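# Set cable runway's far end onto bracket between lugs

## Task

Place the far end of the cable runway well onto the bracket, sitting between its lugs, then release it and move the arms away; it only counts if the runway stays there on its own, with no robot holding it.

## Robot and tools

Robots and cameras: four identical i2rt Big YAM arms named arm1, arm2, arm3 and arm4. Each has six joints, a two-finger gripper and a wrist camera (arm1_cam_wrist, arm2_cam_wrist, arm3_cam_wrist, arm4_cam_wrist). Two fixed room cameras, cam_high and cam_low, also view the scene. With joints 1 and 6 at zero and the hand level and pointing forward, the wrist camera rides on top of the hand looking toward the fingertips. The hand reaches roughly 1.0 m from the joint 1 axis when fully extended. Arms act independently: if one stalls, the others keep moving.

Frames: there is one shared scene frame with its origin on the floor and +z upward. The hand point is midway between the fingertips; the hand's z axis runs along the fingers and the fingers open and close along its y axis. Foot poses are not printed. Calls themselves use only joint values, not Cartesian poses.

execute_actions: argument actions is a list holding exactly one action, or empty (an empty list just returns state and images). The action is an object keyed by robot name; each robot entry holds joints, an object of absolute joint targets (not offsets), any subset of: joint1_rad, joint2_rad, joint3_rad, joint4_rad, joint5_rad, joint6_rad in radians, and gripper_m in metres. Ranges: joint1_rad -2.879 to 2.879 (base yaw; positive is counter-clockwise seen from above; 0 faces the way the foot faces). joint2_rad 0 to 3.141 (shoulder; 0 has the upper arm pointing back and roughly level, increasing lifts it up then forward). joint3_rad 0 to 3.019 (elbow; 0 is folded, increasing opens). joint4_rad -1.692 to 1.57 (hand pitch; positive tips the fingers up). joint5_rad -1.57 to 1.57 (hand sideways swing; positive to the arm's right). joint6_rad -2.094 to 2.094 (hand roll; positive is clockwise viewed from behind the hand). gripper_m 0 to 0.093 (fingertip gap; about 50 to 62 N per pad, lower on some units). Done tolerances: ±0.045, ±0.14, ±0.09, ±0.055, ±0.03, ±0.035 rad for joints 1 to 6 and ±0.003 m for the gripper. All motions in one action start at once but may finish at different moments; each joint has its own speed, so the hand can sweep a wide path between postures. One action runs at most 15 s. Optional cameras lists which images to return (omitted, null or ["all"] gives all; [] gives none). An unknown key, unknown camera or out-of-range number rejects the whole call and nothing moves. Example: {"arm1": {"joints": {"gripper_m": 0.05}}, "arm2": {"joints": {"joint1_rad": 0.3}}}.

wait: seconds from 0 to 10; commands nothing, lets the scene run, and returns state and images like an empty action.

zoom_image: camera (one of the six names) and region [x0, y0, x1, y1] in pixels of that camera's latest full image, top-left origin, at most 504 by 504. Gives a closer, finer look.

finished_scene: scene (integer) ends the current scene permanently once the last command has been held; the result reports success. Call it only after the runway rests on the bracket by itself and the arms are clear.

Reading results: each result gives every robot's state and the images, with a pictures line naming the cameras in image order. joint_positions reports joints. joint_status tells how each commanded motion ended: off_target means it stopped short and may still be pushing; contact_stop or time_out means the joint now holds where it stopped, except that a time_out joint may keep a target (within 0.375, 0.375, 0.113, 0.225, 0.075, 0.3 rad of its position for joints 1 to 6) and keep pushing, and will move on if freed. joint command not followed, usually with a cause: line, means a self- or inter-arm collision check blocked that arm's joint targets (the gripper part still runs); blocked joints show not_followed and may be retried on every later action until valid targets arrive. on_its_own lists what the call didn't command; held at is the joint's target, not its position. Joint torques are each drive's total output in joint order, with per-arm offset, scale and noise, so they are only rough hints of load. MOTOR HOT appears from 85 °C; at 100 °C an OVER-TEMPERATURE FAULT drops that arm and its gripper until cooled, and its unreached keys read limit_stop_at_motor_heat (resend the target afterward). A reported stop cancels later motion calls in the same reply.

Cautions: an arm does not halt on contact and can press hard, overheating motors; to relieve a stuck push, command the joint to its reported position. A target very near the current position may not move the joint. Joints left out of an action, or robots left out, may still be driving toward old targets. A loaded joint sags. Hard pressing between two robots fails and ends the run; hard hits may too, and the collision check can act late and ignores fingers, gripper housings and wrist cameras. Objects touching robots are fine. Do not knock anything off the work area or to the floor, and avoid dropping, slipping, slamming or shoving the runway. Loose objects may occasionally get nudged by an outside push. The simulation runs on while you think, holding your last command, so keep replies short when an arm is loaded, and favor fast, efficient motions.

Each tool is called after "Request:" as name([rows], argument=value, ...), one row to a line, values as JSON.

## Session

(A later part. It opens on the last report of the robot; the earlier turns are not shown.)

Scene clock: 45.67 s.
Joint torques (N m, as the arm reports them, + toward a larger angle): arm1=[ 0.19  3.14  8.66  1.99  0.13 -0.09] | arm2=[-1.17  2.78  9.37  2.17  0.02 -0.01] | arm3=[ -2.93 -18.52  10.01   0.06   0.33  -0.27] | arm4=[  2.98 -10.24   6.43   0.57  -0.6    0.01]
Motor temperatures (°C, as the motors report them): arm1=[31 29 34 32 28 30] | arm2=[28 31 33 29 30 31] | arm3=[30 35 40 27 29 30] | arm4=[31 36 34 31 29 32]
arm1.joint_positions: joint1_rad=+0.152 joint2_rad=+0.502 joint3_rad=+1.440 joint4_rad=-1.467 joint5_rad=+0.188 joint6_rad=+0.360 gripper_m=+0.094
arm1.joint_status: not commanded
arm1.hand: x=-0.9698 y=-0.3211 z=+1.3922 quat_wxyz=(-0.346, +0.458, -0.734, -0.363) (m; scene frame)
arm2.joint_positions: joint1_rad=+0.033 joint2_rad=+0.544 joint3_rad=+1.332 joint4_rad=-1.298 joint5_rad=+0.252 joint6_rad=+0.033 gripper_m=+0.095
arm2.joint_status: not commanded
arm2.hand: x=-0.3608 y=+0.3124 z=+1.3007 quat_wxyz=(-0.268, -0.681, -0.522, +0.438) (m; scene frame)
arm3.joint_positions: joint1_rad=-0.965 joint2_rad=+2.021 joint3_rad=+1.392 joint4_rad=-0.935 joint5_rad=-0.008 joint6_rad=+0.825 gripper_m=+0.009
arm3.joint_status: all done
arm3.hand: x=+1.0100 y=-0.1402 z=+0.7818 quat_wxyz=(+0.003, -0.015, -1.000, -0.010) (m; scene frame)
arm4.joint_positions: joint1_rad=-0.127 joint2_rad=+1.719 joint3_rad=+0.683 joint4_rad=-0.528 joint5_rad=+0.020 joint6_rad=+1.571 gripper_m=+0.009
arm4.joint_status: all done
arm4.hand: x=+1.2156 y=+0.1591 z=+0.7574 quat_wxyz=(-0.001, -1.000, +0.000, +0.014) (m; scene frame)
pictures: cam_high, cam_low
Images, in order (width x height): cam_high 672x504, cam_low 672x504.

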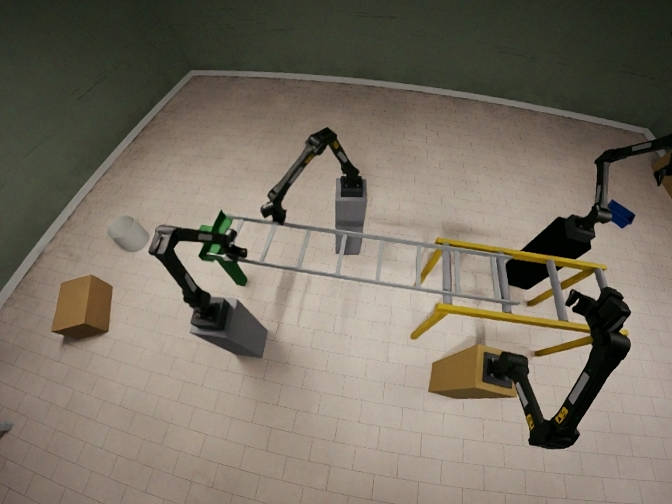

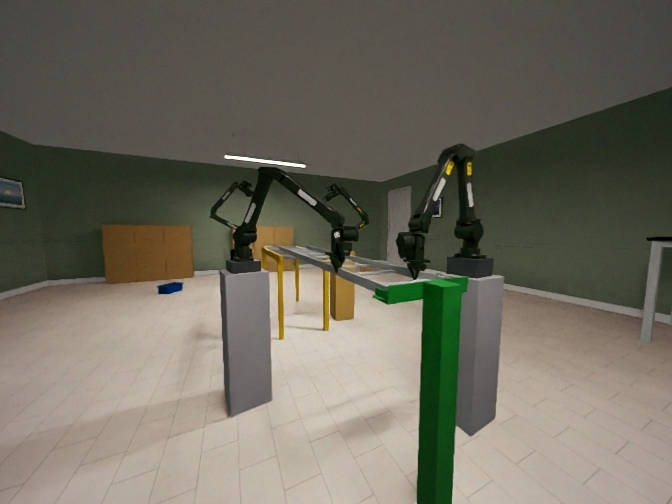

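Request:
execute_actions([
  {"arm3":{"joints":{"gripper_m":0.05,"joint1_rad":-0.965,"joint2_rad":2.02,"joint3_rad":1.40}},"arm4":{"joints":{"gripper_m":0.05,"joint1_rad":-0.127,"joint2_rad":1.715}}},
], cameras=[])

Request:
execute_actions([
  {"arm3":{"joints":{"joint2_rad":1.90,"joint3_rad":1.495,"joint4_rad":-1.14,"gripper_m":0.09}},"arm4":{"joints":{"joint2_rad":1.50,"joint3_rad":0.75,"joint4_rad":-0.81,"gripper_m":0.09}}},
], cameras=[])

Request:
execute_actions([
  {"arm3":{"joints":{"joint2_rad":1.4,"joint3_rad":1.4,"joint4_rad":-1.55}},"arm4":{"joints":{"joint2_rad":1.0,"joint3_rad":1.0,"joint4_rad":-1.4}}},
], cameras=["cam_high","cam_low"])

Request:
zoom_image(camera="cam_high", region=[180, 190, 270, 280])

Scene clock: 51.17 s.
Joint torques (N m, as the arm reports them, + toward a larger angle): arm1=[ 0.18  3.17  8.67  1.99  0.13 -0.09] | arm2=[-1.25  2.85  9.36  2.19  0.03  0.  ] | arm3=[ -1.46 -19.96   8.53   0.28   0.14  -0.3 ] | arm4=[ -0.16 -11.8    6.64   0.56   0.04  -0.01]
Motor temperatures (°C, as the motors report them): arm1=[31 29 34 32 28 30] | arm2=[28 31 33 29 30 31] | arm3=[30 35 40 27 29 30] | arm4=[31 35 33 31 29 32]
arm1.joint_positions: joint1_rad=+0.152 joint2_rad=+0.502 joint3_rad=+1.440 joint4_rad=-1.467 joint5_rad=+0.188 joint6_rad=+0.360 gripper_m=+0.094
arm1.joint_status: not commanded
arm1.hand: x=-0.9698 y=-0.3211 z=+1.3922 quat_wxyz=(-0.346, +0.458, -0.734, -0.363) (m; scene frame)
arm2.joint_positions: joint1_rad=+0.033 joint2_rad=+0.544 joint3_rad=+1.332 joint4_rad=-1.298 joint5_rad=+0.252 joint6_rad=+0.033 gripper_m=+0.095
arm2.joint_status: not commanded
arm2.hand: x=-0.3608 y=+0.3124 z=+1.3007 quat_wxyz=(-0.268, -0.681, -0.522, +0.438) (m; scene frame)
arm3.joint_positions: joint1_rad=-0.965 joint2_rad=+2.021 joint3_rad=+1.392 joint4_rad=-0.936 joint5_rad=-0.002 joint6_rad=+0.824 gripper_m=+0.050
arm3.joint_status: all done
arm3.hand: x=+1.0107 y=-0.1411 z=+0.7820 quat_wxyz=(+0.001, -0.014, -1.000, -0.008) (m; scene frame)
arm4.joint_positions: joint1_rad=-0.126 joint2_rad=+1.719 joint3_rad=+0.683 joint4_rad=-0.528 joint5_rad=+0.003 joint6_rad=+1.572 gripper_m=+0.050
arm4.joint_status: all done
arm4.hand: x=+1.2186 y=+0.1591 z=+0.7574 quat_wxyz=(-0.001, -1.000, +0.000, +0.005) (m; scene frame)
pictures: none
No camera images: the call's "cameras" was empty. Leave "cameras" out to get every camera's image.

Scene clock: 52.20 s.
Joint torques (N m, as the arm reports them, + toward a larger angle): arm1=[ 0.2   3.16  8.66  1.98  0.13 -0.09] | arm2=[-1.19  2.85  9.39  2.16  0.03 -0.02] | arm3=[ -0.64 -17.2   11.18   0.17   0.13  -0.26] | arm4=[-0.28 -8.19 10.08 -0.23  0.06  0.  ]
Motor temperatures (°C, as the motors report them): arm1=[31 29 34 32 28 30] | arm2=[28 31 33 29 30 31] | arm3=[30 35 40 27 29 30] | arm4=[31 35 33 31 29 32]
arm1.joint_positions: joint1_rad=+0.152 joint2_rad=+0.502 joint3_rad=+1.440 joint4_rad=-1.467 joint5_rad=+0.188 joint6_rad=+0.360 gripper_m=+0.094
arm1.joint_status: not commanded
arm1.hand: x=-0.9698 y=-0.3211 z=+1.3922 quat_wxyz=(-0.346, +0.458, -0.734, -0.363) (m; scene frame)
arm2.joint_positions: joint1_rad=+0.033 joint2_rad=+0.544 joint3_rad=+1.332 joint4_rad=-1.298 joint5_rad=+0.252 joint6_rad=+0.033 gripper_m=+0.095
arm2.joint_status: not commanded
arm2.hand: x=-0.3608 y=+0.3124 z=+1.3007 quat_wxyz=(-0.268, -0.681, -0.522, +0.438) (m; scene frame)
arm3.joint_positions: joint1_rad=-0.965 joint2_rad=+1.871 joint3_rad=+1.468 joint4_rad=-1.130 joint5_rad=-0.002 joint6_rad=+0.823 gripper_m=+0.090
arm3.joint_status: all done
arm3.hand: x=+1.0119 y=-0.1414 z=+0.8868 quat_wxyz=(-0.009, -0.014, -1.000, -0.019) (m; scene frame)
arm4.joint_positions: joint1_rad=-0.126 joint2_rad=+1.487 joint3_rad=+0.721 joint4_rad=-0.800 joint5_rad=+0.003 joint6_rad=+1.572 gripper_m=+0.090
arm4.joint_status: all done
arm4.hand: x=+1.2193 y=+0.1655 z=+0.8399 quat_wxyz=(-0.001, -1.000, +0.000, +0.005) (m; scene frame)
pictures: none
No camera images: the call's "cameras" was empty. Leave "cameras" out to get every camera's image.

Scene clock: 53.70 s.
Joint torques (N m, as the arm reports them, + toward a larger angle): arm1=[ 0.18  3.19  8.67  1.98  0.13 -0.09] | arm2=[-1.1   2.82  9.35  2.16  0.02  0.  ] | arm3=[ -0.55 -11.3   10.48   0.25   0.11  -0.25] | arm4=[-0.01 -4.83 12.29  0.13  0.07 -0.01]
Motor temperatures (°C, as the motors report them): arm1=[31 29 34 32 28 30] | arm2=[28 31 33 29 30 31] | arm3=[30 35 40 27 29 30] | arm4=[31 35 33 31 29 31]
arm1.joint_positions: joint1_rad=+0.152 joint2_rad=+0.502 joint3_rad=+1.440 joint4_rad=-1.467 joint5_rad=+0.188 joint6_rad=+0.360 gripper_m=+0.094
arm1.joint_status: not commanded
arm1.hand: x=-0.9698 y=-0.3211 z=+1.3922 quat_wxyz=(-0.346, +0.458, -0.734, -0.363) (m; scene frame)
arm2.joint_positions: joint1_rad=+0.033 joint2_rad=+0.544 joint3_rad=+1.332 joint4_rad=-1.298 joint5_rad=+0.252 joint6_rad=+0.033 gripper_m=+0.095
arm2.joint_status: not commanded
arm2.hand: x=-0.3608 y=+0.3124 z=+1.3007 quat_wxyz=(-0.268, -0.681, -0.522, +0.438) (m; scene frame)
arm3.joint_positions: joint1_rad=-0.965 joint2_rad=+1.389 joint3_rad=+1.394 joint4_rad=-1.543 joint5_rad=-0.002 joint6_rad=+0.823 gripper_m=+0.090
arm3.joint_status: all done
arm3.hand: x=+0.9085 y=-0.2498 z=+1.0810 quat_wxyz=(-0.008, -0.014, -1.000, -0.017) (m; scene frame)
arm4.joint_positions: joint1_rad=-0.126 joint2_rad=+0.994 joint3_rad=+0.981 joint4_rad=-1.389 joint5_rad=+0.003 joint6_rad=+1.572 gripper_m=+0.090
arm4.joint_status: all done
arm4.hand: x=+1.2210 y=+0.2038 z=+1.0748 quat_wxyz=(-0.083, -0.997, +0.000, +0.005) (m; scene frame)
pictures: cam_high, cam_low
Images, in order (width x height): cam_high 672x504, cam_low 672x504.

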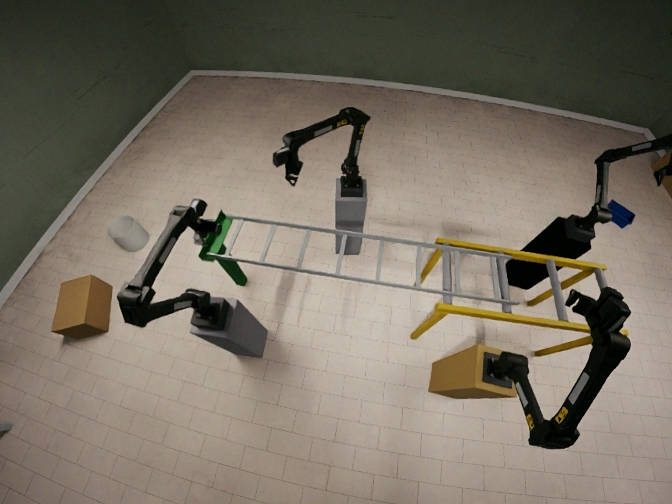

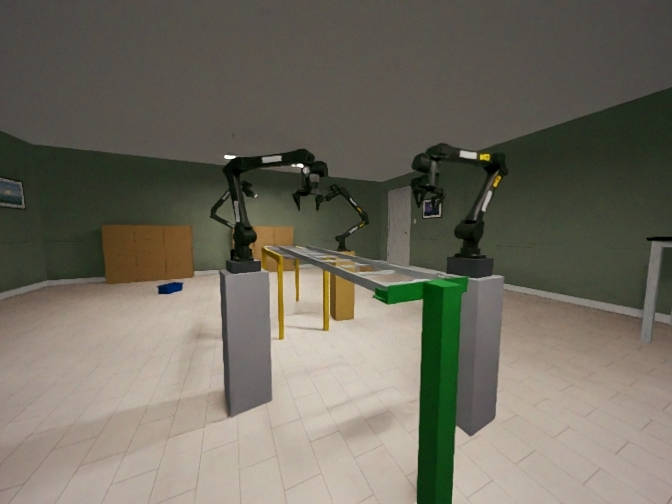

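Region (180, 190, 270, 280) of cam_high's 672x504 image, scaled by 5.600, with more detail than that image has.

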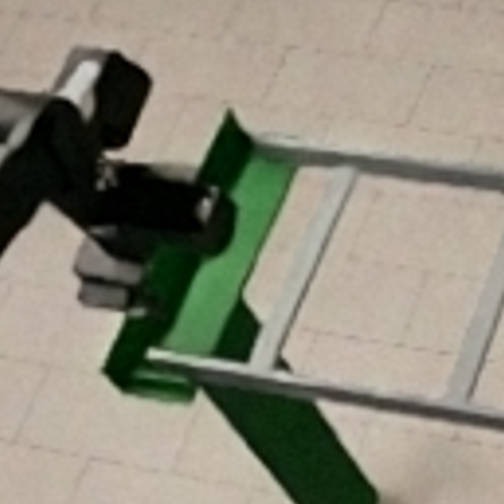

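Request:
finished_scene(scene=2)

The scene is finished: the task was done.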